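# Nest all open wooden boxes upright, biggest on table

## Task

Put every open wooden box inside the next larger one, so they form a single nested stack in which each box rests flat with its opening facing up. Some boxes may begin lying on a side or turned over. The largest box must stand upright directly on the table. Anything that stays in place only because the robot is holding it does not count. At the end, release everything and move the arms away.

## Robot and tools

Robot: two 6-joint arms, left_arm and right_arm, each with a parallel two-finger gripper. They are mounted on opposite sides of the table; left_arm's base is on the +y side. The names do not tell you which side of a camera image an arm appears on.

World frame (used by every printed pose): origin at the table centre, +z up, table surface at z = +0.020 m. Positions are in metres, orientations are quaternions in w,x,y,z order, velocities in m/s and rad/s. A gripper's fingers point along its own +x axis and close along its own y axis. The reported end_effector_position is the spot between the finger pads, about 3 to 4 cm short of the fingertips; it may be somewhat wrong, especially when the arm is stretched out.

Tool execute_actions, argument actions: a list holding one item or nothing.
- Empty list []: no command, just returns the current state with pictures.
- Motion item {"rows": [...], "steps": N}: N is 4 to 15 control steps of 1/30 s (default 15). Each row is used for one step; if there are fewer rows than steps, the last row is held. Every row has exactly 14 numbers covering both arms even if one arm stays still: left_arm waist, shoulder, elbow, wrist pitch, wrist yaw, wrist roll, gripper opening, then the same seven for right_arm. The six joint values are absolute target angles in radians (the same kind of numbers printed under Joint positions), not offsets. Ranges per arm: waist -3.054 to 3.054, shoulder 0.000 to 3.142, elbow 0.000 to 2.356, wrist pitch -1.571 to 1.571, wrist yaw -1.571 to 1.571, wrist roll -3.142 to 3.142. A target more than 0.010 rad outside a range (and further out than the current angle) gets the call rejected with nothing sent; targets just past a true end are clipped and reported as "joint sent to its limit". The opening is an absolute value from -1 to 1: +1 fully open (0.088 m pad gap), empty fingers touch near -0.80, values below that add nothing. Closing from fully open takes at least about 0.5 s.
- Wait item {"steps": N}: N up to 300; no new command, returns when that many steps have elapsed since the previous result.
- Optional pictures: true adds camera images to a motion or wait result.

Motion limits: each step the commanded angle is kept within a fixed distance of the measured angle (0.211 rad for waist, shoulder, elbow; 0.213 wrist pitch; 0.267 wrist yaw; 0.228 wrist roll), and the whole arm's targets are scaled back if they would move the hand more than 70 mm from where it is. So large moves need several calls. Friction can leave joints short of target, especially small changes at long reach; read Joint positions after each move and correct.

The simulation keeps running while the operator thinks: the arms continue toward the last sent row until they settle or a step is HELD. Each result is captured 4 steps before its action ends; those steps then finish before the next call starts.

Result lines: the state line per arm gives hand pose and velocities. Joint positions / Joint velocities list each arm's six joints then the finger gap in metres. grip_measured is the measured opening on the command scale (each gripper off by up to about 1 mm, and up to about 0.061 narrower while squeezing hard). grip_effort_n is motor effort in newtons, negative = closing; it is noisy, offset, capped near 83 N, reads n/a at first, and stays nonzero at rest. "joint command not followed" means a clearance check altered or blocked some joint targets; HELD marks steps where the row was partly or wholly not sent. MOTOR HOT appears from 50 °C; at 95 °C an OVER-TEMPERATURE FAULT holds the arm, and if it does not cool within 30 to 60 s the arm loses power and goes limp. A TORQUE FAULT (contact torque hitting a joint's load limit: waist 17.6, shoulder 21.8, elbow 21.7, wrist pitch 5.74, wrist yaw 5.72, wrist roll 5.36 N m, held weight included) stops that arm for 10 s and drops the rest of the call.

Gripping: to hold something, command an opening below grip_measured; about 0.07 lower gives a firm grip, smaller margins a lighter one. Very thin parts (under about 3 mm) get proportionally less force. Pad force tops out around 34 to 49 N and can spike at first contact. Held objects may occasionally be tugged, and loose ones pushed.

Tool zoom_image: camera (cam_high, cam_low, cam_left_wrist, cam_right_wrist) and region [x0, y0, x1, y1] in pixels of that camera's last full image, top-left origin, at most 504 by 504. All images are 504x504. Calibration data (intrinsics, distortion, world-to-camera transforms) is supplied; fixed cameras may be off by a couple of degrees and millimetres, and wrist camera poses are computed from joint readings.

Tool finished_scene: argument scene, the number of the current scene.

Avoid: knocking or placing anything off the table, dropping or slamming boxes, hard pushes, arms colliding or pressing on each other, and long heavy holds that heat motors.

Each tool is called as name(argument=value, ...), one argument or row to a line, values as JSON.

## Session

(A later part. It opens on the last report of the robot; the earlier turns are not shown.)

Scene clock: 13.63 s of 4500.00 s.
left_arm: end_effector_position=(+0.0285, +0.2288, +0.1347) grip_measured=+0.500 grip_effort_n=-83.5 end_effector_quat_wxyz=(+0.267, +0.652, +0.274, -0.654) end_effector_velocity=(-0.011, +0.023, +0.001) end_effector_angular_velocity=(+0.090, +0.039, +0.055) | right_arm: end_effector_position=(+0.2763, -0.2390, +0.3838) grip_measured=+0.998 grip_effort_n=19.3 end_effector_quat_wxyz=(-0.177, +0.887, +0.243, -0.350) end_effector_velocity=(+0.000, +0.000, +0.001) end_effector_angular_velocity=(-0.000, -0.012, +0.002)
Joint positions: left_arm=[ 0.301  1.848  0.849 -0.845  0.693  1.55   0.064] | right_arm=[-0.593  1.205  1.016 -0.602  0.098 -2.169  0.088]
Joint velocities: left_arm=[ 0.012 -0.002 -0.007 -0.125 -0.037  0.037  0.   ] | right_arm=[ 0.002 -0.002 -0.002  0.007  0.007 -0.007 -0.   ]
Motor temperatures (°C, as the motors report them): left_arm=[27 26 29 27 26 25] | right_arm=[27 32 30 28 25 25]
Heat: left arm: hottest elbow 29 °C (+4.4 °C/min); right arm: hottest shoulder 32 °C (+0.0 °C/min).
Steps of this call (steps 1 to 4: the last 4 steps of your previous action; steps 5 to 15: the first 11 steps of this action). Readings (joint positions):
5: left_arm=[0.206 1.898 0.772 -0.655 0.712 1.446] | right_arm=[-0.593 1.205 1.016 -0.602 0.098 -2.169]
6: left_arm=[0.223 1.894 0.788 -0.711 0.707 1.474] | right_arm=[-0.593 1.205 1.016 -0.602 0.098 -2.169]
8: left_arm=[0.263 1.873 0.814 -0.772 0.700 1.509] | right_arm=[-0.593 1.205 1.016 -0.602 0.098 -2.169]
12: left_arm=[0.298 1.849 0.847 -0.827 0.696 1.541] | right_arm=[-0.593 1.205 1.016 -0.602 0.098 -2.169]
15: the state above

execute_actions(
  actions=[
    {"rows":[[0.2,1.75,0.8,-0.7,0.45,1.1,0.25,-0.593,1.2,1.0,-0.6,0.1,-2.169,1],[0.05,1.7,0.72,-0.6,0.2,0.65,0.25,-0.593,1.2,1.0,-0.6,0.1,-2.169,1],[0.05,1.7,0.72,-0.6,0.2,0.65,0.25,-0.593,1.2,1.0,-0.6,0.1,-2.169,1],[-0.1,1.66,0.62,-0.45,-0.1,0.2,0.25,-0.593,1.2,1.0,-0.6,0.1,-2.169,1],[-0.1,1.66,0.62,-0.45,-0.1,0.2,0.25,-0.593,1.2,1.0,-0.6,0.1,-2.169,1],[-0.25,1.63,0.53,-0.28,-0.4,-0.3,0.25,-0.593,1.2,1.0,-0.6,0.1,-2.169,1],[-0.25,1.63,0.53,-0.28,-0.4,-0.3,0.25,-0.593,1.2,1.0,-0.6,0.1,-2.169,1],[-0.4,1.62,0.43,-0.1,-0.7,-0.8,0.25,-0.593,1.2,1.0,-0.6,0.1,-2.169,1],[-0.4,1.62,0.43,-0.1,-0.7,-0.8,0.25,-0.593,1.2,1.0,-0.6,0.1,-2.169,1],[-0.5,1.614,0.35,0.02,-0.85,-1.25,0.25,-0.593,1.2,1.0,-0.6,0.1,-2.169,1],[-0.5,1.614,0.35,0.02,-0.85,-1.25,0.25,-0.593,1.2,1.0,-0.6,0.1,-2.169,1],[-0.585,1.614,0.287,0.104,-0.979,-1.664,0.25,-0.593,1.2,1.0,-0.6,0.1,-2.169,1]],"steps":15},
  ],
)

execute_actions(
  actions=[
    {"steps":20},
  ],
  pictures=true,
)

Scene clock: 14.63 s of 4500.00 s.
left_arm: end_effector_position=(+0.0352, +0.2791, +0.0797) grip_measured=+0.500 grip_effort_n=-83.5 end_effector_quat_wxyz=(+0.251, +0.847, +0.232, -0.408) end_effector_velocity=(+0.029, +0.281, -0.131) end_effector_angular_velocity=(+0.340, -1.591, -0.068) | right_arm: end_effector_position=(+0.2763, -0.2390, +0.3838) grip_measured=+0.998 grip_effort_n=18.8 end_effector_quat_wxyz=(-0.177, +0.887, +0.243, -0.350) end_effector_velocity=(+0.000, +0.000, -0.001) end_effector_angular_velocity=(-0.001, -0.001, +0.008)
Joint positions: left_arm=[-0.144  1.649  0.499 -0.384  0.098  1.043  0.064] | right_arm=[-0.593  1.205  1.016 -0.602  0.098 -2.169  0.088]
Joint velocities: left_arm=[-1.385 -0.198 -1.243  1.179 -1.678 -1.443 -0.   ] | right_arm=[-0.002 -0.002 -0.007  0.007 -0.007 -0.007 -0.   ]
Motor temperatures (°C, as the motors report them): left_arm=[27 26 29 27 26 25] | right_arm=[27 32 30 28 25 25]
Heat: left arm: hottest elbow 29 °C (+4.1 °C/min); right arm: hottest shoulder 32 °C (+0.0 °C/min).
Steps of this call (steps 1 to 4: the last 4 steps of your previous action; steps 5 to 19: the robot went on to your last target; steps 20 to 30: the first 11 steps of this action). Readings (joint positions):
20: left_arm=[0.300 1.842 0.849 -0.847 0.670 1.533] | right_arm=[-0.593 1.205 1.016 -0.602 0.098 -2.169]
21: left_arm=[0.278 1.822 0.831 -0.795 0.601 1.480] | right_arm=[-0.593 1.205 1.016 -0.602 0.098 -2.169]
23: left_arm=[0.190 1.768 0.780 -0.707 0.489 1.383] | right_arm=[-0.593 1.205 1.016 -0.602 0.098 -2.169]
27: left_arm=[-0.005 1.678 0.628 -0.522 0.267 1.189] | right_arm=[-0.593 1.205 1.016 -0.602 0.098 -2.169]
30: the state above

Scene clock: 15.30 s of 4500.00 s.
left_arm: end_effector_position=(+0.0432, +0.2436, +0.1347) grip_measured=+0.495 grip_effort_n=-83.5 end_effector_quat_wxyz=(+0.630, +0.762, -0.095, -0.112) end_effector_velocity=(-0.007, -0.015, +0.053) end_effector_angular_velocity=(-1.511, +0.052, -0.018) | right_arm: end_effector_position=(+0.2763, -0.2390, +0.3838) grip_measured=+0.998 grip_effort_n=19.3 end_effector_quat_wxyz=(-0.177, +0.887, +0.243, -0.350) end_effector_velocity=(+0.002, -0.004, -0.001) end_effector_angular_velocity=(-0.010, -0.005, -0.011)
Joint positions: left_arm=[-0.58   1.617  0.29   0.097 -0.921  0.084  0.063] | right_arm=[-0.593  1.205  1.016 -0.602  0.098 -2.169  0.088]
Joint velocities: left_arm=[-0.037  0.002 -0.002  0.051 -0.403 -1.443 -0.   ] | right_arm=[-0.007 -0.007 -0.007 -0.007  0.007 -0.007  0.   ]
Motor temperatures (°C, as the motors report them): left_arm=[27 26 29 27 26 25] | right_arm=[27 32 30 28 25 25]
Heat: left arm: hottest elbow 29 °C (+3.9 °C/min); right arm: hottest shoulder 32 °C (+0.0 °C/min).
Kept back: nothing.
Steps of this call (steps 1 to 4: the last 4 steps of your previous action; steps 5 to 20: the robot went on to your last target). Readings (joint positions):
1: left_arm=[-0.190 1.643 0.456 -0.340 0.037 0.994] | right_arm=[-0.593 1.205 1.016 -0.602 0.098 -2.169]
2: left_arm=[-0.232 1.634 0.418 -0.293 -0.023 0.945] | right_arm=[-0.593 1.205 1.016 -0.602 0.098 -2.169]
4: left_arm=[-0.320 1.623 0.362 -0.210 -0.139 0.850] | right_arm=[-0.593 1.205 1.016 -0.602 0.098 -2.169]
8: left_arm=[-0.483 1.622 0.299 -0.046 -0.377 0.660] | right_arm=[-0.593 1.205 1.016 -0.602 0.098 -2.169]
20: the state above
camera_calibration (this result's frames):
cam_left_wrist: T_world_to_cam=[[0.0394794, 0.208735, -0.977175, 0.0953104], [-0.0407526, 0.97746, 0.20715, -0.230441], [0.998389, 0.0316443, 0.047096, 0.0172169], [0, 0, 0, 1]] pos_world=[-0.030343, 0.204807, 0.14006]
cam_right_wrist: T_world_to_cam=[[-0.328118, 0.831868, 0.447588, 0.131994], [0.482877, -0.259533, 0.836345, -0.485162], [0.811892, 0.49055, -0.316533, 0.0966937], [0, 0, 0, 1]] pos_world=[0.199079, -0.28315, 0.37729]

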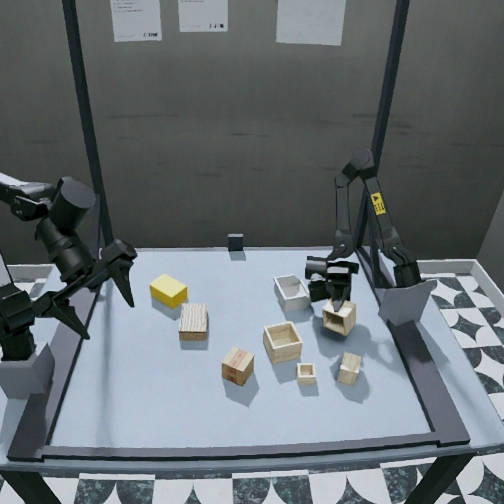

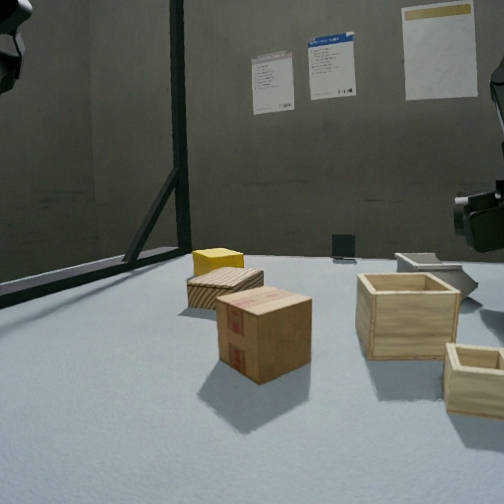

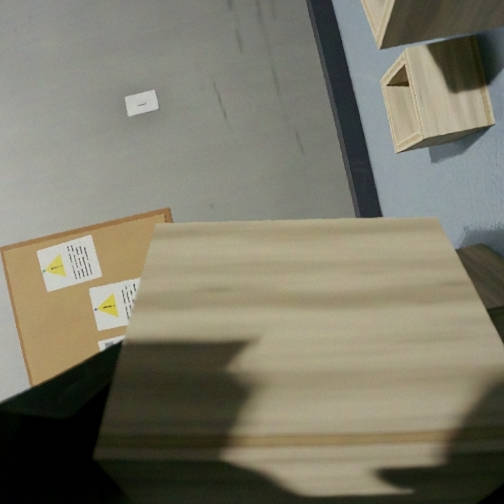

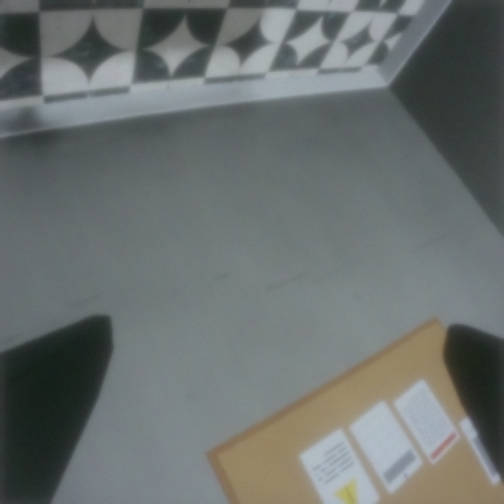

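execute_actions(
  actions=[
    {"steps":30},
  ],
)

execute_actions(
  actions=[
    {"rows":[[-0.66,1.76,0.345,0.08,-0.995,-1.80,0.25,-0.593,1.2,1.0,-0.6,0.1,-2.169,1],[-0.66,1.76,0.345,0.08,-0.995,-1.80,0.25,-0.593,1.2,1.0,-0.6,0.1,-2.169,1],[-0.66,1.76,0.345,0.08,-0.995,-1.80,0.25,-0.593,1.2,1.0,-0.6,0.1,-2.169,1],[-0.73,1.90,0.405,0.055,-1.01,-1.93,0.25,-0.593,1.2,1.0,-0.6,0.1,-2.169,1],[-0.73,1.90,0.405,0.055,-1.01,-1.93,0.25,-0.593,1.2,1.0,-0.6,0.1,-2.169,1],[-0.73,1.90,0.405,0.055,-1.01,-1.93,0.25,-0.593,1.2,1.0,-0.6,0.1,-2.169,1],[-0.80,2.05,0.464,0.036,-1.018,-2.06,0.25,-0.593,1.2,1.0,-0.6,0.1,-2.169,1],[-0.80,2.05,0.464,0.036,-1.018,-2.06,0.25,-0.593,1.2,1.0,-0.6,0.1,-2.169,1],[-0.80,2.05,0.464,0.036,-1.018,-2.06,0.25,-0.593,1.2,1.0,-0.6,0.1,-2.169,1],[-0.811,2.097,0.508,0.018,-1.02,-2.08,0.25,-0.593,1.2,1.0,-0.6,0.1,-2.169,1]],"steps":15},
  ],
)

execute_actions(
  actions=[
    {"steps":15},
  ],
  pictures=true,
)

Scene clock: 16.30 s of 4500.00 s.
left_arm: end_effector_position=(+0.0423, +0.2419, +0.1415) grip_measured=+0.495 grip_effort_n=-83.5 end_effector_quat_wxyz=(+0.978, +0.143, -0.020, -0.149) end_effector_velocity=(+0.001, +0.006, -0.001) end_effector_angular_velocity=(-1.367, +0.433, +0.018) | right_arm: end_effector_position=(+0.2763, -0.2390, +0.3838) grip_measured=+0.998 grip_effort_n=19.3 end_effector_quat_wxyz=(-0.177, +0.887, +0.243, -0.350) end_effector_velocity=(-0.001, -0.001, -0.002) end_effector_angular_velocity=(-0.018, -0.004, +0.013)
Joint positions: left_arm=[-0.584  1.617  0.29   0.103 -0.972 -1.376  0.063] | right_arm=[-0.593  1.205  1.016 -0.602  0.098 -2.169  0.088]
Joint velocities: left_arm=[-0.002 -0.002 -0.007 -0.022  0.007 -1.458 -0.   ] | right_arm=[-0.002 -0.002 -0.002 -0.007 -0.007 -0.022 -0.   ]
Motor temperatures (°C, as the motors report them): left_arm=[27 26 29 27 26 25] | right_arm=[27 32 30 28 25 25]
Heat: left arm: hottest elbow 29 °C (+3.7 °C/min); right arm: hottest shoulder 32 °C (+0.0 °C/min).
Kept back: nothing.
Steps of this call (steps 1 to 30: the robot went on to your last target). Readings (joint positions):
1: left_arm=[-0.581 1.617 0.290 0.099 -0.933 0.036] | right_arm=[-0.593 1.205 1.016 -0.602 0.098 -2.169]
2: left_arm=[-0.582 1.617 0.290 0.100 -0.943 -0.013] | right_arm=[-0.593 1.205 1.016 -0.602 0.098 -2.169]
4: left_arm=[-0.583 1.617 0.290 0.100 -0.955 -0.110] | right_arm=[-0.593 1.205 1.016 -0.602 0.098 -2.169]
8: left_arm=[-0.584 1.617 0.290 0.102 -0.966 -0.305] | right_arm=[-0.593 1.205 1.016 -0.602 0.098 -2.169]
30: the state above

Scene clock: 16.67 s of 4500.00 s.
left_arm: end_effector_position=(+0.0406, +0.2370, +0.0842) grip_measured=+0.495 grip_effort_n=-83.5 end_effector_quat_wxyz=(+0.988, +0.014, +0.002, -0.152) end_effector_velocity=(+0.021, -0.080, +0.014) end_effector_angular_velocity=(-1.526, +0.201, +0.053) | right_arm: end_effector_position=(+0.2763, -0.2390, +0.3838) grip_measured=+0.998 grip_effort_n=19.8 end_effector_quat_wxyz=(-0.177, +0.887, +0.243, -0.350) end_effector_velocity=(-0.003, -0.002, -0.005) end_effector_angular_velocity=(-0.019, +0.021, +0.014)
Joint positions: left_arm=[-0.742  1.951  0.437  0.064 -1.005 -1.91   0.063] | right_arm=[-0.593  1.205  1.016 -0.602  0.098 -2.169  0.088]
Joint velocities: left_arm=[ 0.193  0.208  0.325 -0.066 -0.212 -1.37  -0.   ] | right_arm=[-0.002 -0.002 -0.002 -0.022 -0.022 -0.007 -0.   ]
Motor temperatures (°C, as the motors report them): left_arm=[27 26 29 27 26 25] | right_arm=[27 32 30 28 25 25]
Heat: left arm: hottest elbow 29 °C (+3.6 °C/min); right arm: hottest shoulder 32 °C (+0.0 °C/min).
Steps of this call (steps 1 to 11: the first 11 steps of this action). Readings (joint positions):
1: left_arm=[-0.588 1.627 0.293 0.101 -0.977 -1.425] | right_arm=[-0.593 1.205 1.016 -0.602 0.098 -2.169]
2: left_arm=[-0.602 1.651 0.303 0.098 -0.985 -1.474] | right_arm=[-0.593 1.205 1.016 -0.602 0.098 -2.169]
4: left_arm=[-0.635 1.711 0.328 0.087 -0.988 -1.571] | right_arm=[-0.593 1.205 1.016 -0.602 0.098 -2.169]
8: left_arm=[-0.718 1.867 0.396 0.062 -1.003 -1.766] | right_arm=[-0.593 1.205 1.016 -0.602 0.098 -2.169]
11: the state above

Scene clock: 17.17 s of 4500.00 s.
left_arm: end_effector_position=(+0.0434, +0.2221, +0.0815) grip_measured=+0.495 grip_effort_n=-83.5 end_effector_quat_wxyz=(+0.986, -0.082, +0.008, -0.147) end_effector_velocity=(+0.000, +0.001, +0.003) end_effector_angular_velocity=(-0.030, -0.014, -0.003) | right_arm: end_effector_position=(+0.2763, -0.2390, +0.3838) grip_measured=+0.998 grip_effort_n=19.8 end_effector_quat_wxyz=(-0.177, +0.887, +0.243, -0.350) end_effector_velocity=(-0.002, -0.004, -0.003) end_effector_angular_velocity=(-0.008, +0.017, -0.005)
Joint positions: left_arm=[-0.713  1.988  0.499  0.056 -1.014 -2.074  0.063] | right_arm=[-0.593  1.205  1.016 -0.602  0.098 -2.169  0.088]
Joint velocities: left_arm=[-0.002  0.002 -0.002 -0.007 -0.022 -0.037 -0.   ] | right_arm=[-0.002 -0.007 -0.002 -0.022 -0.007  0.007 -0.   ]
Motor temperatures (°C, as the motors report them): left_arm=[27 26 29 27 26 25] | right_arm=[27 31 30 28 25 25]
Heat: left arm: hottest elbow 29 °C (+3.5 °C/min); right arm: hottest shoulder 31 °C (-3.5 °C/min).
Kept back: nothing.
Steps of this call (steps 1 to 4: the last 4 steps of your previous action; steps 5 to 15: the robot went on to your last target). Readings (joint positions):
1: left_arm=[-0.736 1.958 0.448 0.063 -1.009 -1.951] | right_arm=[-0.593 1.205 1.016 -0.602 0.098 -2.169]
2: left_arm=[-0.730 1.964 0.457 0.062 -1.010 -1.981] | right_arm=[-0.593 1.205 1.016 -0.602 0.098 -2.169]
4: left_arm=[-0.724 1.971 0.468 0.059 -1.011 -2.021] | right_arm=[-0.593 1.205 1.016 -0.602 0.098 -2.169]
8: left_arm=[-0.720 1.977 0.477 0.056 -1.013 -2.058] | right_arm=[-0.593 1.205 1.016 -0.602 0.098 -2.169]
15: the state above
camera_calibration (this result's frames):
cam_left_wrist: T_world_to_cam=[[-0.263176, -0.955346, 0.134356, 0.228921], [-0.34689, -0.036244, -0.937205, 0.133214], [0.900225, -0.293257, -0.321862, 0.12674], [0, 0, 0, 1]] pos_world=[-0.00763706, 0.260694, 0.134885]
cam_right_wrist: T_world_to_cam=[[-0.328118, 0.831868, 0.447588, 0.131994], [0.482877, -0.259533, 0.836345, -0.485162], [0.811892, 0.49055, -0.316533, 0.0966937], [0, 0, 0, 1]] pos_world=[0.199079, -0.28315, 0.37729]

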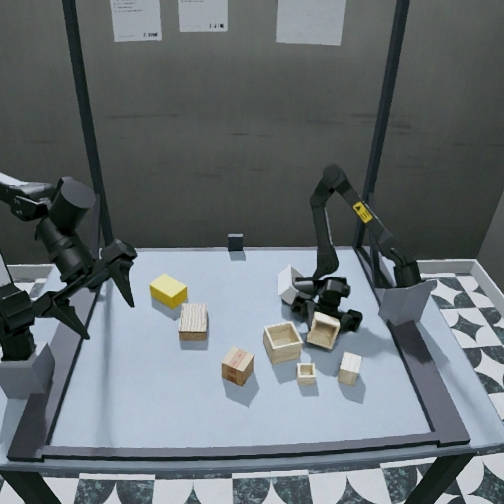

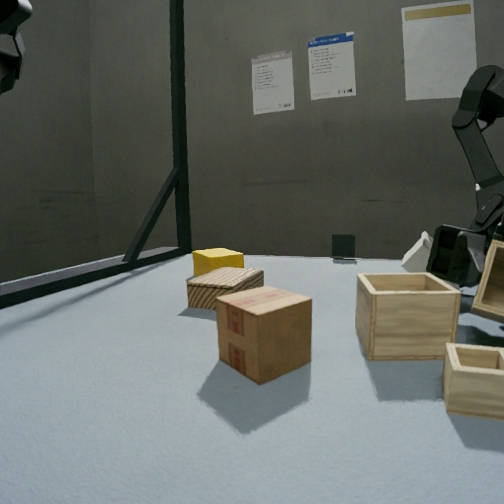

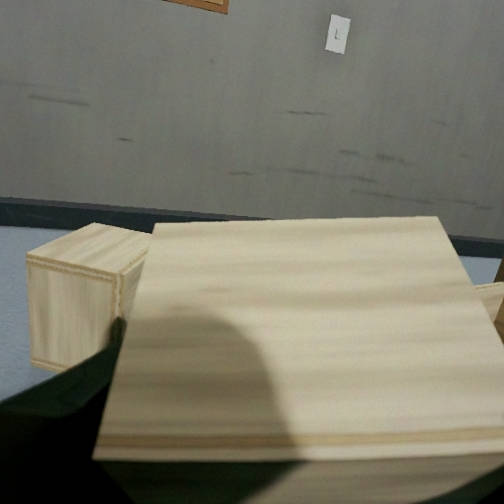

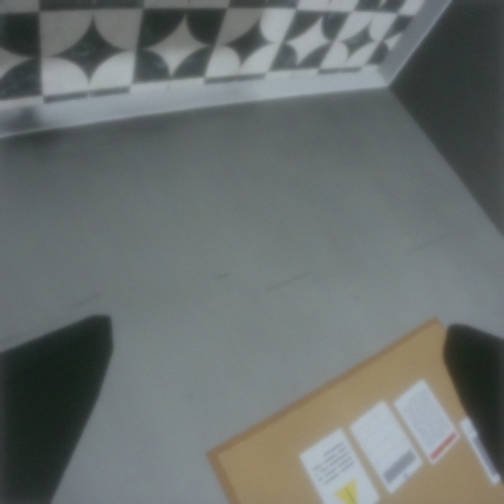

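execute_actions(
  actions=[
    {"rows":[[-0.65,1.8,0.39,0.08,-0.995,-1.87,0.25,-0.593,1.2,1.0,-0.6,0.1,-2.169,1],[-0.65,1.8,0.39,0.08,-0.995,-1.87,0.25,-0.593,1.2,1.0,-0.6,0.1,-2.169,1],[-0.65,1.8,0.39,0.08,-0.995,-1.87,0.25,-0.593,1.2,1.0,-0.6,0.1,-2.169,1],[-0.65,1.8,0.39,0.08,-0.995,-1.87,0.25,-0.593,1.2,1.0,-0.6,0.1,-2.169,1],[-0.585,1.614,0.287,0.104,-0.979,-1.664,0.25,-0.593,1.2,1.0,-0.6,0.1,-2.169,1],[-0.585,1.614,0.287,0.104,-0.979,-1.664,0.25,-0.593,1.2,1.0,-0.6,0.1,-2.169,1],[-0.585,1.614,0.287,0.104,-0.979,-1.664,0.25,-0.593,1.2,1.0,-0.6,0.1,-2.169,1],[-0.585,1.614,0.287,0.104,-0.979,-1.664,0.25,-0.593,1.2,1.0,-0.6,0.1,-2.169,1],[-0.585,1.614,0.287,0.104,-0.979,-1.664,0.25,-0.593,1.2,1.0,-0.6,0.1,-2.169,1],[-0.63,1.70,0.17,0.23,-0.99,-1.75,0.25,-0.593,1.2,1.0,-0.6,0.1,-2.169,1],[-0.63,1.70,0.17,0.23,-0.99,-1.75,0.25,-0.593,1.2,1.0,-0.6,0.1,-2.169,1],[-0.685,1.79,0.061,0.357,-1.006,-1.842,0.25,-0.593,1.2,1.0,-0.6,0.1,-2.169,1]],"steps":15},
  ],
)

execute_actions(
  actions=[
    {"steps":15},
  ],
  pictures=true,
)

Scene clock: 18.27 s of 4500.00 s.
left_arm: end_effector_position=(+0.0449, +0.2459, +0.1315) grip_measured=+0.495 grip_effort_n=-83.5 end_effector_quat_wxyz=(+0.988, -0.016, +0.001, -0.154) end_effector_velocity=(+0.023, +0.140, -0.008) end_effector_angular_velocity=(+0.090, +0.023, -0.125) | right_arm: end_effector_position=(+0.2763, -0.2390, +0.3838) grip_measured=+0.998 grip_effort_n=19.8 end_effector_quat_wxyz=(-0.177, +0.887, +0.243, -0.350) end_effector_velocity=(+0.001, -0.001, +0.001) end_effector_angular_velocity=(+0.001, -0.012, -0.002)
Joint positions: left_arm=[-0.615  1.693  0.285  0.149 -0.99  -1.743  0.063] | right_arm=[-0.593  1.205  1.016 -0.602  0.098 -2.169  0.088]
Joint velocities: left_arm=[-0.173 -0.051 -0.628  0.564 -0.022 -0.022  0.   ] | right_arm=[-0.002 -0.002 -0.002  0.007  0.007 -0.007  0.   ]
Motor temperatures (°C, as the motors report them): left_arm=[27 27 29 27 26 25] | right_arm=[27 31 30 28 25 25]
Heat: left arm: hottest elbow 29 °C (+3.3 °C/min); right arm: hottest shoulder 31 °C (-3.3 °C/min).
Steps of this call (steps 1 to 15: the robot went on to your last target; steps 16 to 22: nothing new was sent; steps 23 to 33: the first 11 steps of this action). Readings (joint positions):
23: left_arm=[-0.709 1.968 0.492 0.057 -1.012 -2.055] | right_arm=[-0.593 1.205 1.016 -0.602 0.098 -2.169]
24: left_arm=[-0.707 1.946 0.479 0.049 -1.011 -2.009] | right_arm=[-0.593 1.205 1.016 -0.602 0.098 -2.169]
26: left_arm=[-0.701 1.905 0.437 0.051 -1.005 -1.952] | right_arm=[-0.593 1.205 1.016 -0.602 0.098 -2.169]
30: left_arm=[-0.630 1.752 0.341 0.082 -0.990 -1.783] | right_arm=[-0.593 1.205 1.016 -0.602 0.098 -2.169]
33: the state above

Scene clock: 18.77 s of 4500.00 s.
left_arm: end_effector_position=(+0.0611, +0.3074, +0.1301) grip_measured=+0.495 grip_effort_n=-83.5 end_effector_quat_wxyz=(+0.988, -0.002, +0.002, -0.152) end_effector_velocity=(+0.004, +0.015, +0.005) end_effector_angular_velocity=(-0.001, -0.010, +0.014) | right_arm: end_effector_position=(+0.2763, -0.2390, +0.3838) grip_measured=+0.998 grip_effort_n=18.8 end_effector_quat_wxyz=(-0.177, +0.887, +0.243, -0.350) end_effector_velocity=(-0.001, -0.002, -0.000) end_effector_angular_velocity=(-0.014, -0.007, +0.015)
Joint positions: left_arm=[-0.683  1.782  0.07   0.351 -0.999 -1.837  0.063] | right_arm=[-0.593  1.205  1.016 -0.602  0.098 -2.169  0.088]
Joint velocities: left_arm=[-0.007  0.007 -0.042  0.007 -0.007 -0.037 -0.   ] | right_arm=[-0.002 -0.007 -0.002 -0.007 -0.007 -0.022 -0.   ]
Motor temperatures (°C, as the motors report them): left_arm=[27 27 29 27 26 25] | right_arm=[27 31 30 28 25 25]
Heat: left arm: hottest elbow 29 °C (+3.2 °C/min); right arm: hottest shoulder 31 °C (-3.2 °C/min).
Kept back: nothing.
Steps of this call (steps 1 to 4: the last 4 steps of your previous action; steps 5 to 15: the robot went on to your last target). Readings (joint positions):
1: left_arm=[-0.623 1.700 0.255 0.182 -0.991 -1.753] | right_arm=[-0.593 1.205 1.016 -0.602 0.098 -2.169]
2: left_arm=[-0.639 1.717 0.215 0.228 -0.991 -1.776] | right_arm=[-0.593 1.205 1.016 -0.602 0.098 -2.169]
4: left_arm=[-0.662 1.751 0.143 0.270 -0.991 -1.802] | right_arm=[-0.593 1.205 1.016 -0.602 0.098 -2.169]
8: left_arm=[-0.675 1.776 0.081 0.327 -0.997 -1.827] | right_arm=[-0.593 1.205 1.016 -0.602 0.098 -2.169]
15: the state above
camera_calibration (this result's frames):
cam_left_wrist: T_world_to_cam=[[-0.273738, -0.961459, -0.0257901, 0.331946], [-0.313761, 0.114614, -0.942559, 0.140364], [0.909187, -0.249922, -0.333042, 0.139065], [0, 0, 0, 1]] pos_world=[0.008471, 0.33782, 0.187176]
cam_right_wrist: T_world_to_cam=[[-0.328118, 0.831868, 0.447588, 0.131994], [0.482877, -0.259533, 0.836345, -0.485162], [0.811892, 0.49055, -0.316533, 0.0966937], [0, 0, 0, 1]] pos_world=[0.199079, -0.28315, 0.37729]

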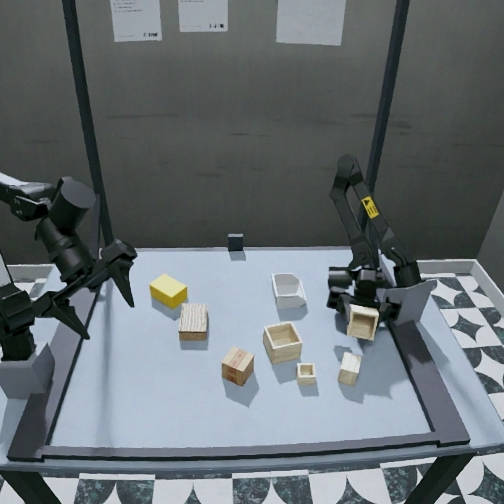

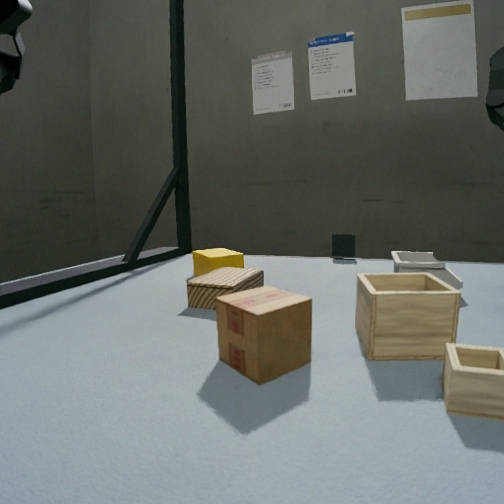

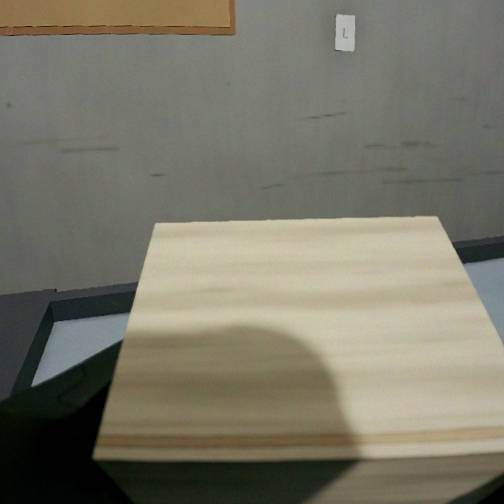

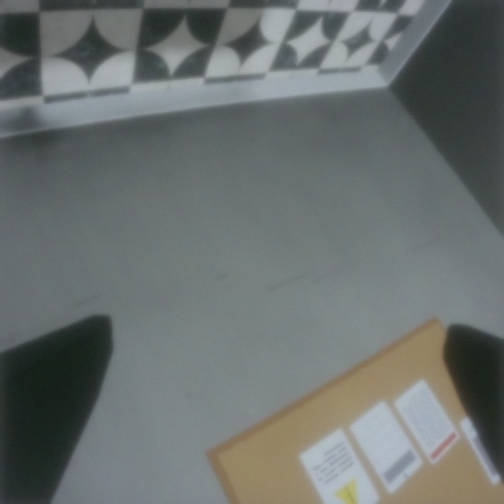

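execute_actions(
  actions=[
    {"rows":[[-0.65,1.745,0.13,0.29,-1.0,-1.78,0.25,-0.593,1.2,1.0,-0.6,0.1,-2.169,1],[-0.65,1.745,0.13,0.29,-1.0,-1.78,0.25,-0.593,1.2,1.0,-0.6,0.1,-2.169,1],[-0.62,1.70,0.205,0.221,-0.99,-1.72,0.25,-0.593,1.2,1.0,-0.6,0.1,-2.169,1],[-0.62,1.70,0.205,0.221,-0.99,-1.72,0.25,-0.593,1.2,1.0,-0.6,0.1,-2.169,1],[-0.62,1.70,0.205,0.221,-0.99,-1.72,0.25,-0.593,1.2,1.0,-0.6,0.1,-2.169,1],[-0.62,1.70,0.205,0.221,-0.99,-1.72,0.25,-0.593,1.2,1.0,-0.6,0.1,-2.169,1],[-0.67,1.81,0.26,0.19,-0.997,-1.82,0.25,-0.593,1.2,1.0,-0.6,0.1,-2.169,1],[-0.67,1.81,0.26,0.19,-0.997,-1.82,0.25,-0.593,1.2,1.0,-0.6,0.1,-2.169,1],[-0.73,1.92,0.315,0.16,-1.004,-1.92,0.25,-0.593,1.2,1.0,-0.6,0.1,-2.169,1],[-0.73,1.92,0.315,0.16,-1.004,-1.92,0.25,-0.593,1.2,1.0,-0.6,0.1,-2.169,1],[-0.78,2.03,0.37,0.13,-1.011,-2.02,0.25,-0.593,1.2,1.0,-0.6,0.1,-2.169,1],[-0.78,2.03,0.37,0.13,-1.011,-2.02,0.25,-0.593,1.2,1.0,-0.6,0.1,-2.169,1],[-0.81,2.09,0.40,0.118,-1.015,-2.07,0.25,-0.593,1.2,1.0,-0.6,0.1,-2.169,1],[-0.81,2.09,0.40,0.118,-1.015,-2.07,0.25,-0.593,1.2,1.0,-0.6,0.1,-2.169,1],[-0.834,2.141,0.427,0.105,-1.018,-2.12,0.25,-0.593,1.2,1.0,-0.6,0.1,-2.169,1]],"steps":15},
  ],
)

execute_actions(
  actions=[
    {"steps":15},
  ],
  pictures=true,
)

Scene clock: 19.70 s of 4500.00 s.
left_arm: end_effector_position=(+0.0513, +0.2657, +0.1105) grip_measured=+0.495 grip_effort_n=-83.5 end_effector_quat_wxyz=(+0.989, -0.002, +0.003, -0.150) end_effector_velocity=(-0.012, -0.027, -0.209) end_effector_angular_velocity=(-0.070, +0.042, +0.076) | right_arm: end_effector_position=(+0.2763, -0.2390, +0.3838) grip_measured=+0.998 grip_effort_n=19.3 end_effector_quat_wxyz=(-0.177, +0.887, +0.243, -0.350) end_effector_velocity=(+0.001, -0.004, -0.004) end_effector_angular_velocity=(-0.023, +0.003, -0.010)
Joint positions: left_arm=[-0.691  1.841  0.266  0.193 -0.998 -1.859  0.063] | right_arm=[-0.593  1.205  1.016 -0.602  0.098 -2.169  0.088]
Joint velocities: left_arm=[-0.637  1.272  0.755 -0.579 -0.081 -1.341  0.   ] | right_arm=[-0.002 -0.002 -0.002 -0.022  0.007 -0.007 -0.   ]
Motor temperatures (°C, as the motors report them): left_arm=[27 27 29 27 26 25] | right_arm=[27 31 30 28 25 25]
Heat: left arm: hottest elbow 29 °C (+3.0 °C/min); right arm: hottest shoulder 31 °C (-3.0 °C/min).
Steps of this call (steps 1 to 15: the robot went on to your last target; steps 16 to 17: nothing new was sent; steps 18 to 28: the first 11 steps of this action). Readings (joint positions):
18: left_arm=[-0.682 1.782 0.071 0.349 -0.999 -1.835] | right_arm=[-0.593 1.205 1.016 -0.602 0.098 -2.169]
19: left_arm=[-0.676 1.779 0.080 0.331 -0.999 -1.823] | right_arm=[-0.593 1.205 1.016 -0.602 0.098 -2.169]
21: left_arm=[-0.657 1.759 0.118 0.288 -0.998 -1.786] | right_arm=[-0.593 1.205 1.016 -0.602 0.098 -2.169]
25: left_arm=[-0.646 1.745 0.198 0.239 -0.996 -1.773] | right_arm=[-0.593 1.205 1.016 -0.602 0.098 -2.169]
28: the state above

Scene clock: 20.20 s of 4500.00 s.
left_arm: end_effector_position=(+0.0525, +0.2634, +0.0831) grip_measured=+0.495 grip_effort_n=-83.5 end_effector_quat_wxyz=(+0.987, -0.058, +0.009, -0.148) end_effector_velocity=(+0.000, +0.004, -0.001) end_effector_angular_velocity=(-0.036, +0.015, +0.011) | right_arm: end_effector_position=(+0.2763, -0.2390, +0.3838) grip_measured=+0.998 grip_effort_n=19.8 end_effector_quat_wxyz=(-0.177, +0.887, +0.243, -0.350) end_effector_velocity=(-0.002, -0.000, -0.002) end_effector_angular_velocity=(-0.010, +0.004, +0.010)
Joint positions: left_arm=[-0.762  2.014  0.359  0.151 -1.011 -2.111  0.063] | right_arm=[-0.593  1.205  1.016 -0.602  0.098 -2.169  0.088]
Joint velocities: left_arm=[-0.007  0.002 -0.002 -0.022  0.007 -0.066  0.   ] | right_arm=[ 0.002 -0.002 -0.002 -0.007 -0.007 -0.007 -0.   ]
Motor temperatures (°C, as the motors report them): left_arm=[27 27 29 28 26 25] | right_arm=[27 31 30 28 25 25]
Heat: left arm: hottest elbow 29 °C (+3.0 °C/min); right arm: hottest shoulder 31 °C (-3.0 °C/min).
Kept back: nothing.
Steps of this call (steps 1 to 4: the last 4 steps of your previous action; steps 5 to 15: the robot went on to your last target). Readings (joint positions):
1: left_arm=[-0.712 1.882 0.289 0.179 -1.000 -1.898] | right_arm=[-0.593 1.205 1.016 -0.602 0.098 -2.169]
2: left_arm=[-0.733 1.924 0.313 0.167 -1.000 -1.932] | right_arm=[-0.593 1.205 1.016 -0.602 0.098 -2.169]
4: left_arm=[-0.762 1.996 0.349 0.164 -0.996 -1.995] | right_arm=[-0.593 1.205 1.016 -0.602 0.098 -2.169]
8: left_arm=[-0.762 2.011 0.357 0.156 -1.009 -2.077] | right_arm=[-0.593 1.205 1.016 -0.602 0.098 -2.169]
15: the state above
camera_calibration (this result's frames):
cam_left_wrist: T_world_to_cam=[[-0.26422, -0.960681, 0.0853222, 0.276056], [-0.341497, 0.0104536, -0.939825, 0.127029], [0.90198, -0.277458, -0.330832, 0.127665], [0, 0, 0, 1]] pos_world=[0.00116833, 0.299295, 0.138066]
cam_right_wrist: T_world_to_cam=[[-0.328118, 0.831868, 0.447588, 0.131994], [0.482877, -0.259533, 0.836345, -0.485162], [0.811892, 0.49055, -0.316533, 0.0966937], [0, 0, 0, 1]] pos_world=[0.199079, -0.28315, 0.37729]

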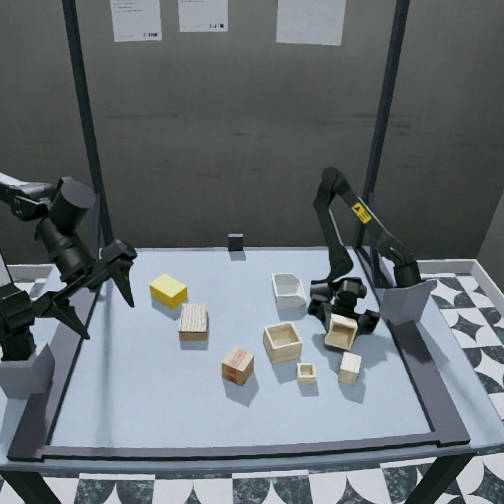

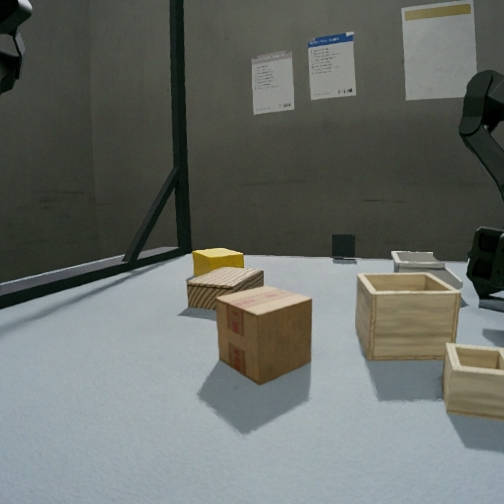

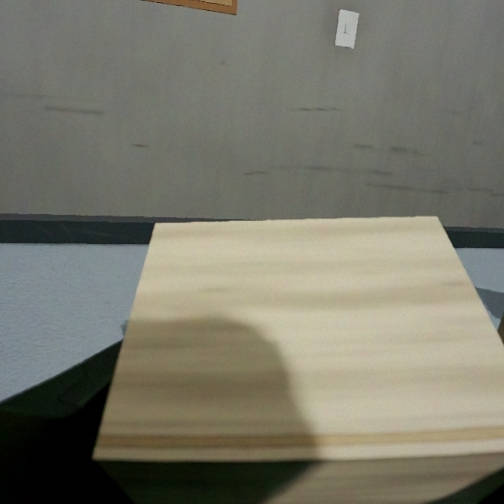

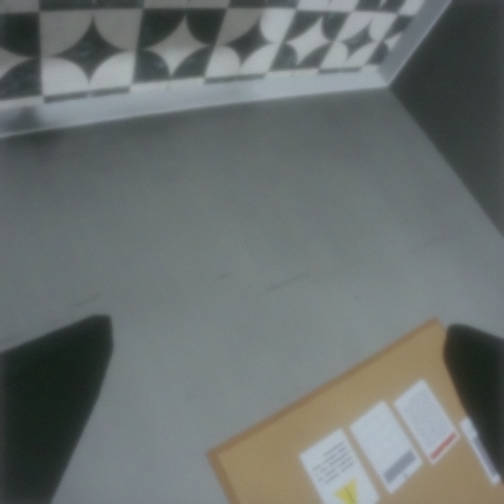

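execute_actions(
  actions=[
    {"rows":[[-0.68,1.85,0.28,0.2,-0.99,-1.88,0.25,-0.593,1.2,1.0,-0.6,0.1,-2.169,1],[-0.68,1.85,0.28,0.2,-0.99,-1.88,0.25,-0.593,1.2,1.0,-0.6,0.1,-2.169,1],[-0.62,1.72,0.205,0.24,-0.95,-1.72,0.25,-0.593,1.2,1.0,-0.6,0.1,-2.169,1],[-0.62,1.72,0.205,0.24,-0.95,-1.72,0.25,-0.593,1.2,1.0,-0.6,0.1,-2.169,1],[-0.62,1.72,0.205,0.24,-0.95,-1.72,0.25,-0.593,1.2,1.0,-0.6,0.1,-2.169,1],[-0.62,1.72,0.205,0.28,-0.87,-1.71,0.25,-0.593,1.2,1.0,-0.6,0.1,-2.169,1],[-0.62,1.72,0.205,0.28,-0.87,-1.71,0.25,-0.593,1.2,1.0,-0.6,0.1,-2.169,1],[-0.62,1.75,0.205,0.32,-0.8,-1.70,0.25,-0.593,1.2,1.0,-0.6,0.1,-2.169,1],[-0.62,1.75,0.205,0.32,-0.8,-1.70,0.25,-0.593,1.2,1.0,-0.6,0.1,-2.169,1],[-0.62,1.79,0.205,0.37,-0.72,-1.69,0.25,-0.593,1.2,1.0,-0.6,0.1,-2.169,1],[-0.62,1.79,0.205,0.37,-0.72,-1.69,0.25,-0.593,1.2,1.0,-0.6,0.1,-2.169,1],[-0.616,1.83,0.207,0.413,-0.647,-1.676,0.25,-0.593,1.2,1.0,-0.6,0.1,-2.169,1]],"steps":15},
  ],
)

execute_actions(
  actions=[
    {"steps":15},
  ],
  pictures=true,
)

Scene clock: 21.23 s of 4500.00 s.
left_arm: end_effector_position=(+0.0521, +0.2638, +0.0966) grip_measured=+0.495 grip_effort_n=-83.5 end_effector_quat_wxyz=(+0.985, +0.003, +0.085, -0.149) end_effector_velocity=(-0.019, -0.011, -0.129) end_effector_angular_velocity=(+0.289, +0.869, -0.080) | right_arm: end_effector_position=(+0.2763, -0.2390, +0.3838) grip_measured=+0.998 grip_effort_n=19.8 end_effector_quat_wxyz=(-0.177, +0.887, +0.243, -0.350) end_effector_velocity=(+0.000, -0.001, -0.003) end_effector_angular_velocity=(-0.016, -0.002, -0.003)
Joint positions: left_arm=[-0.636  1.782  0.224  0.304 -0.823 -1.74   0.063] | right_arm=[-0.593  1.205  1.016 -0.602  0.098 -2.169  0.088]
Joint velocities: left_arm=[ 0.071  0.002 -0.09   0.476  0.916  0.359 -0.   ] | right_arm=[ 0.002  0.002 -0.002 -0.007  0.007 -0.007 -0.   ]
Motor temperatures (°C, as the motors report them): left_arm=[27 27 29 28 26 25] | right_arm=[27 31 30 29 26 25]
Heat: left arm: hottest elbow 29 °C (+2.8 °C/min); right arm: hottest shoulder 31 °C (-2.8 °C/min).
Steps of this call (steps 1 to 20: the robot went on to your last target; steps 21 to 31: the first 11 steps of this action). Readings (joint positions):
21: left_arm=[-0.758 1.997 0.352 0.149 -1.016 -2.093] | right_arm=[-0.593 1.205 1.016 -0.602 0.098 -2.169]
22: left_arm=[-0.749 1.980 0.348 0.142 -1.008 -2.042] | right_arm=[-0.593 1.205 1.016 -0.602 0.098 -2.169]
24: left_arm=[-0.717 1.928 0.311 0.178 -0.981 -1.947] | right_arm=[-0.593 1.205 1.016 -0.602 0.098 -2.169]
28: left_arm=[-0.651 1.796 0.239 0.242 -0.919 -1.794] | right_arm=[-0.593 1.205 1.016 -0.602 0.098 -2.169]
31: the state above

Scene clock: 21.73 s of 4500.00 s.
left_arm: end_effector_position=(+0.0499, +0.2637, +0.0699) grip_measured=+0.495 grip_effort_n=-83.5 end_effector_quat_wxyz=(+0.974, +0.022, +0.167, -0.152) end_effector_velocity=(+0.000, +0.004, -0.004) end_effector_angular_velocity=(+0.029, +0.013, +0.007) | right_arm: end_effector_position=(+0.2763, -0.2390, +0.3838) grip_measured=+0.998 grip_effort_n=19.8 end_effector_quat_wxyz=(-0.177, +0.887, +0.243, -0.350) end_effector_velocity=(+0.002, +0.001, -0.002) end_effector_angular_velocity=(+0.001, +0.001, -0.008)
Joint positions: left_arm=[-0.621  1.822  0.212  0.41  -0.651 -1.68   0.063] | right_arm=[-0.593  1.205  1.016 -0.602  0.098 -2.169  0.088]
Joint velocities: left_arm=[-0.002  0.007 -0.002 -0.007  0.022  0.007 -0.   ] | right_arm=[ 0.002  0.007 -0.002  0.007  0.007  0.007 -0.   ]
Motor temperatures (°C, as the motors report them): left_arm=[27 27 29 28 26 25] | right_arm=[27 31 30 29 26 25]
Heat: left arm: hottest elbow 29 °C (+2.8 °C/min); right arm: hottest shoulder 31 °C (-2.8 °C/min).
Kept back: nothing.
Steps of this call (steps 1 to 4: the last 4 steps of your previous action; steps 5 to 15: the robot went on to your last target). Readings (joint positions):
1: left_arm=[-0.633 1.786 0.221 0.323 -0.790 -1.726] | right_arm=[-0.593 1.205 1.016 -0.602 0.098 -2.169]
2: left_arm=[-0.630 1.793 0.218 0.346 -0.755 -1.715] | right_arm=[-0.593 1.205 1.016 -0.602 0.098 -2.169]
4: left_arm=[-0.627 1.807 0.217 0.373 -0.708 -1.700] | right_arm=[-0.593 1.205 1.016 -0.602 0.098 -2.169]
8: left_arm=[-0.623 1.818 0.213 0.399 -0.668 -1.686] | right_arm=[-0.593 1.205 1.016 -0.602 0.098 -2.169]
15: the state above
camera_calibration (this result's frames):
cam_left_wrist: T_world_to_cam=[[-0.287065, -0.957431, -0.0303369, 0.285253], [-0.591583, 0.202104, -0.780502, 0.0645656], [0.753407, -0.206108, -0.624417, 0.134837], [0, 0, 0, 1]] pos_world=[0.0184949, 0.287852, 0.143242]
cam_right_wrist: T_world_to_cam=[[-0.328118, 0.831868, 0.447588, 0.131994], [0.482877, -0.259533, 0.836345, -0.485162], [0.811892, 0.49055, -0.316533, 0.0966937], [0, 0, 0, 1]] pos_world=[0.199079, -0.28315, 0.37729]

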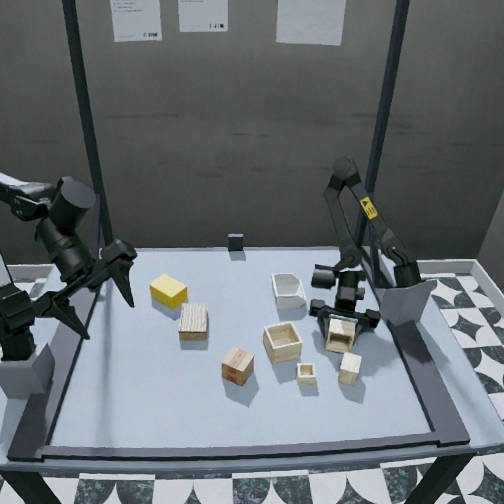

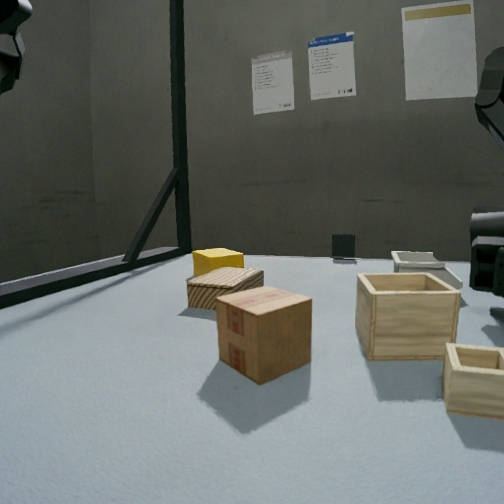

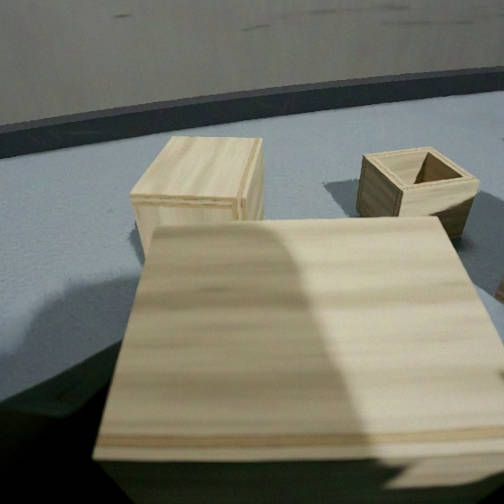

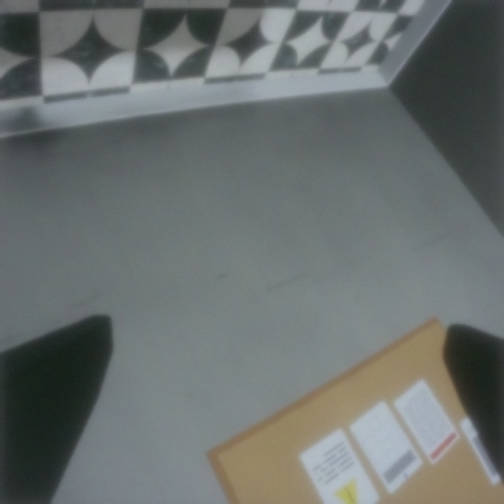

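execute_actions(
  actions=[
    {"rows":[[-0.616,1.83,0.207,0.413,-0.647,-1.676,1,-0.593,1.2,1.0,-0.6,0.1,-2.169,1]],"steps":15},
  ],
)

execute_actions(
  actions=[
    {"rows":[[-0.62,1.76,0.15,0.45,-0.66,-1.68,1,-0.593,1.2,1.0,-0.6,0.1,-2.169,1],[-0.62,1.76,0.15,0.45,-0.66,-1.68,1,-0.593,1.2,1.0,-0.6,0.1,-2.169,1],[-0.62,1.76,0.15,0.45,-0.66,-1.68,1,-0.593,1.2,1.0,-0.6,0.1,-2.169,1],[-0.62,1.66,0.12,0.45,-0.66,-1.68,1,-0.593,1.2,1.0,-0.6,0.1,-2.169,1],[-0.62,1.66,0.12,0.45,-0.66,-1.68,1,-0.593,1.2,1.0,-0.6,0.1,-2.169,1],[-0.62,1.66,0.12,0.45,-0.66,-1.68,1,-0.593,1.2,1.0,-0.6,0.1,-2.169,1],[-0.62,1.5,0.15,0.3,-0.66,-1.68,1,-0.593,1.2,1.0,-0.6,0.1,-2.169,1]],"steps":15},
  ],
  pictures=true,
)

Scene clock: 22.37 s of 4500.00 s.
left_arm: end_effector_position=(+0.0501, +0.2640, +0.0697) grip_measured=+0.963 grip_effort_n=15.6 end_effector_quat_wxyz=(+0.974, +0.022, +0.168, -0.151) end_effector_velocity=(-0.001, -0.000, -0.001) end_effector_angular_velocity=(+0.012, +0.005, -0.002) | right_arm: end_effector_position=(+0.2763, -0.2390, +0.3838) grip_measured=+0.998 grip_effort_n=19.3 end_effector_quat_wxyz=(-0.177, +0.887, +0.243, -0.350) end_effector_velocity=(+0.003, -0.004, -0.002) end_effector_angular_velocity=(-0.008, -0.003, -0.027)
Joint positions: left_arm=[-0.62   1.823  0.211  0.411 -0.649 -1.679  0.086] | right_arm=[-0.593  1.205  1.016 -0.602  0.098 -2.169  0.088]
Joint velocities: left_arm=[-0.002 -0.002  0.002 -0.007  0.007  0.007  0.017] | right_arm=[-0.002 -0.002 -0.007 -0.007  0.022  0.007 -0.   ]
Motor temperatures (°C, as the motors report them): left_arm=[27 27 29 28 26 25] | right_arm=[27 31 30 29 26 25]
Heat: left arm: hottest elbow 29 °C (+2.7 °C/min); right arm: hottest shoulder 31 °C (-2.7 °C/min).
Steps of this call (steps 1 to 8: the robot went on to your last target; steps 9 to 19: the first 11 steps of this action). Readings (joint positions):
9: left_arm=[-0.620 1.823 0.212 0.411 -0.649 -1.679] | right_arm=[-0.593 1.205 1.016 -0.602 0.098 -2.169]
10: left_arm=[-0.620 1.823 0.211 0.411 -0.649 -1.679] | right_arm=[-0.593 1.205 1.016 -0.602 0.098 -2.169]
12: left_arm=[-0.620 1.823 0.211 0.411 -0.649 -1.679] | right_arm=[-0.593 1.205 1.016 -0.602 0.098 -2.169]
16: left_arm=[-0.620 1.823 0.211 0.411 -0.649 -1.679] | right_arm=[-0.593 1.205 1.016 -0.602 0.098 -2.169]
19: the state above

Scene clock: 22.87 s of 4500.00 s.
left_arm: end_effector_position=(+0.0302, +0.2555, +0.0942) grip_measured=+1.000 grip_effort_n=15.6 end_effector_quat_wxyz=(+0.965, -0.023, +0.177, -0.193) end_effector_velocity=(-0.069, -0.079, +0.048) end_effector_angular_velocity=(-0.310, +0.142, -0.204) | right_arm: end_effector_position=(+0.2763, -0.2390, +0.3838) grip_measured=+0.998 grip_effort_n=18.8 end_effector_quat_wxyz=(-0.177, +0.887, +0.243, -0.350) end_effector_velocity=(-0.003, +0.001, +0.002) end_effector_angular_velocity=(+0.009, +0.003, +0.022)
Joint positions: left_arm=[-0.62   1.568  0.147  0.346 -0.656 -1.679  0.088] | right_arm=[-0.593  1.205  1.016 -0.602  0.098 -2.169  0.088]
Joint velocities: left_arm=[-0.002 -0.598  0.071 -0.286  0.007 -0.022  0.   ] | right_arm=[-0.002 -0.007 -0.002  0.007 -0.022 -0.007 -0.   ]
Motor temperatures (°C, as the motors report them): left_arm=[27 27 29 28 26 25] | right_arm=[27 31 30 29 26 25]
Heat: left arm: hottest elbow 29 °C (+2.6 °C/min); right arm: hottest shoulder 31 °C (-2.6 °C/min).
Steps of this call (steps 1 to 4: the last 4 steps of your previous action; steps 5 to 15: the first 11 steps of this action). Readings (joint positions):
5: left_arm=[-0.620 1.820 0.206 0.417 -0.649 -1.679] | right_arm=[-0.593 1.205 1.016 -0.602 0.098 -2.169]
6: left_arm=[-0.620 1.811 0.197 0.426 -0.649 -1.679] | right_arm=[-0.593 1.205 1.016 -0.602 0.098 -2.169]
8: left_arm=[-0.620 1.784 0.174 0.433 -0.651 -1.679] | right_arm=[-0.593 1.205 1.016 -0.602 0.098 -2.169]
12: left_arm=[-0.620 1.665 0.143 0.391 -0.654 -1.679] | right_arm=[-0.593 1.205 1.016 -0.602 0.098 -2.169]
15: the state above
camera_calibration (this result's frames):
cam_left_wrist: T_world_to_cam=[[-0.350776, -0.933458, 0.0749184, 0.25826], [-0.607734, 0.166047, -0.776587, 0.0828873], [0.712471, -0.317939, -0.62554, 0.193115], [0, 0, 0, 1]] pos_world=[0.00337571, 0.28871, 0.165822]
cam_right_wrist: T_world_to_cam=[[-0.328118, 0.831868, 0.447588, 0.131994], [0.482877, -0.259533, 0.836345, -0.485162], [0.811892, 0.49055, -0.316533, 0.0966937], [0, 0, 0, 1]] pos_world=[0.199079, -0.28315, 0.37729]

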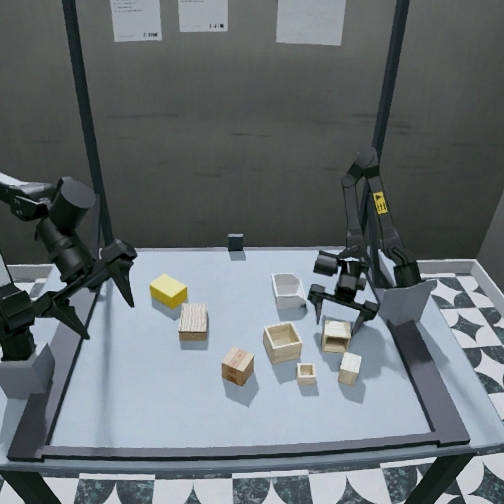

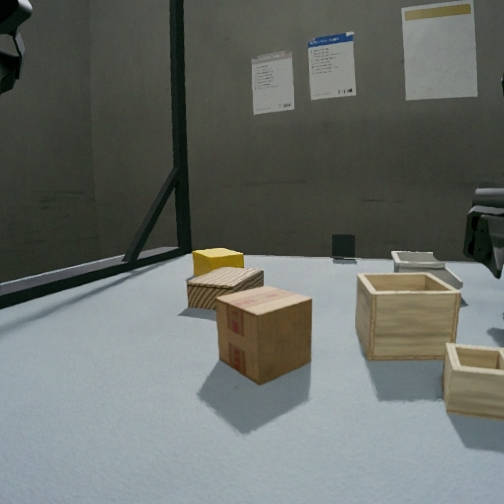

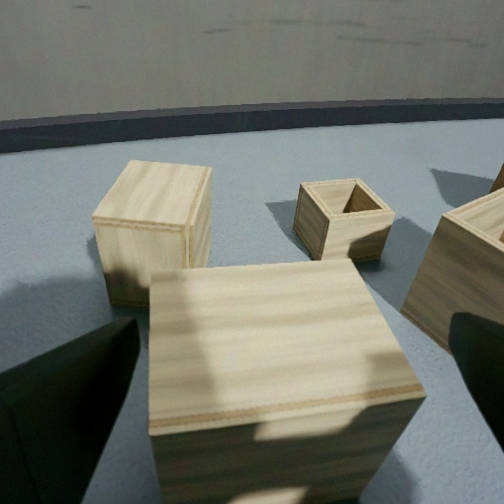

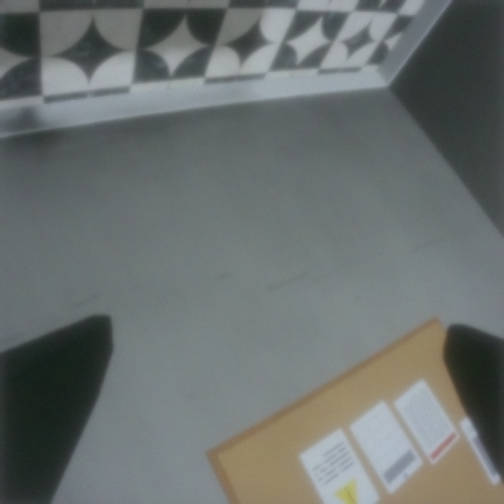

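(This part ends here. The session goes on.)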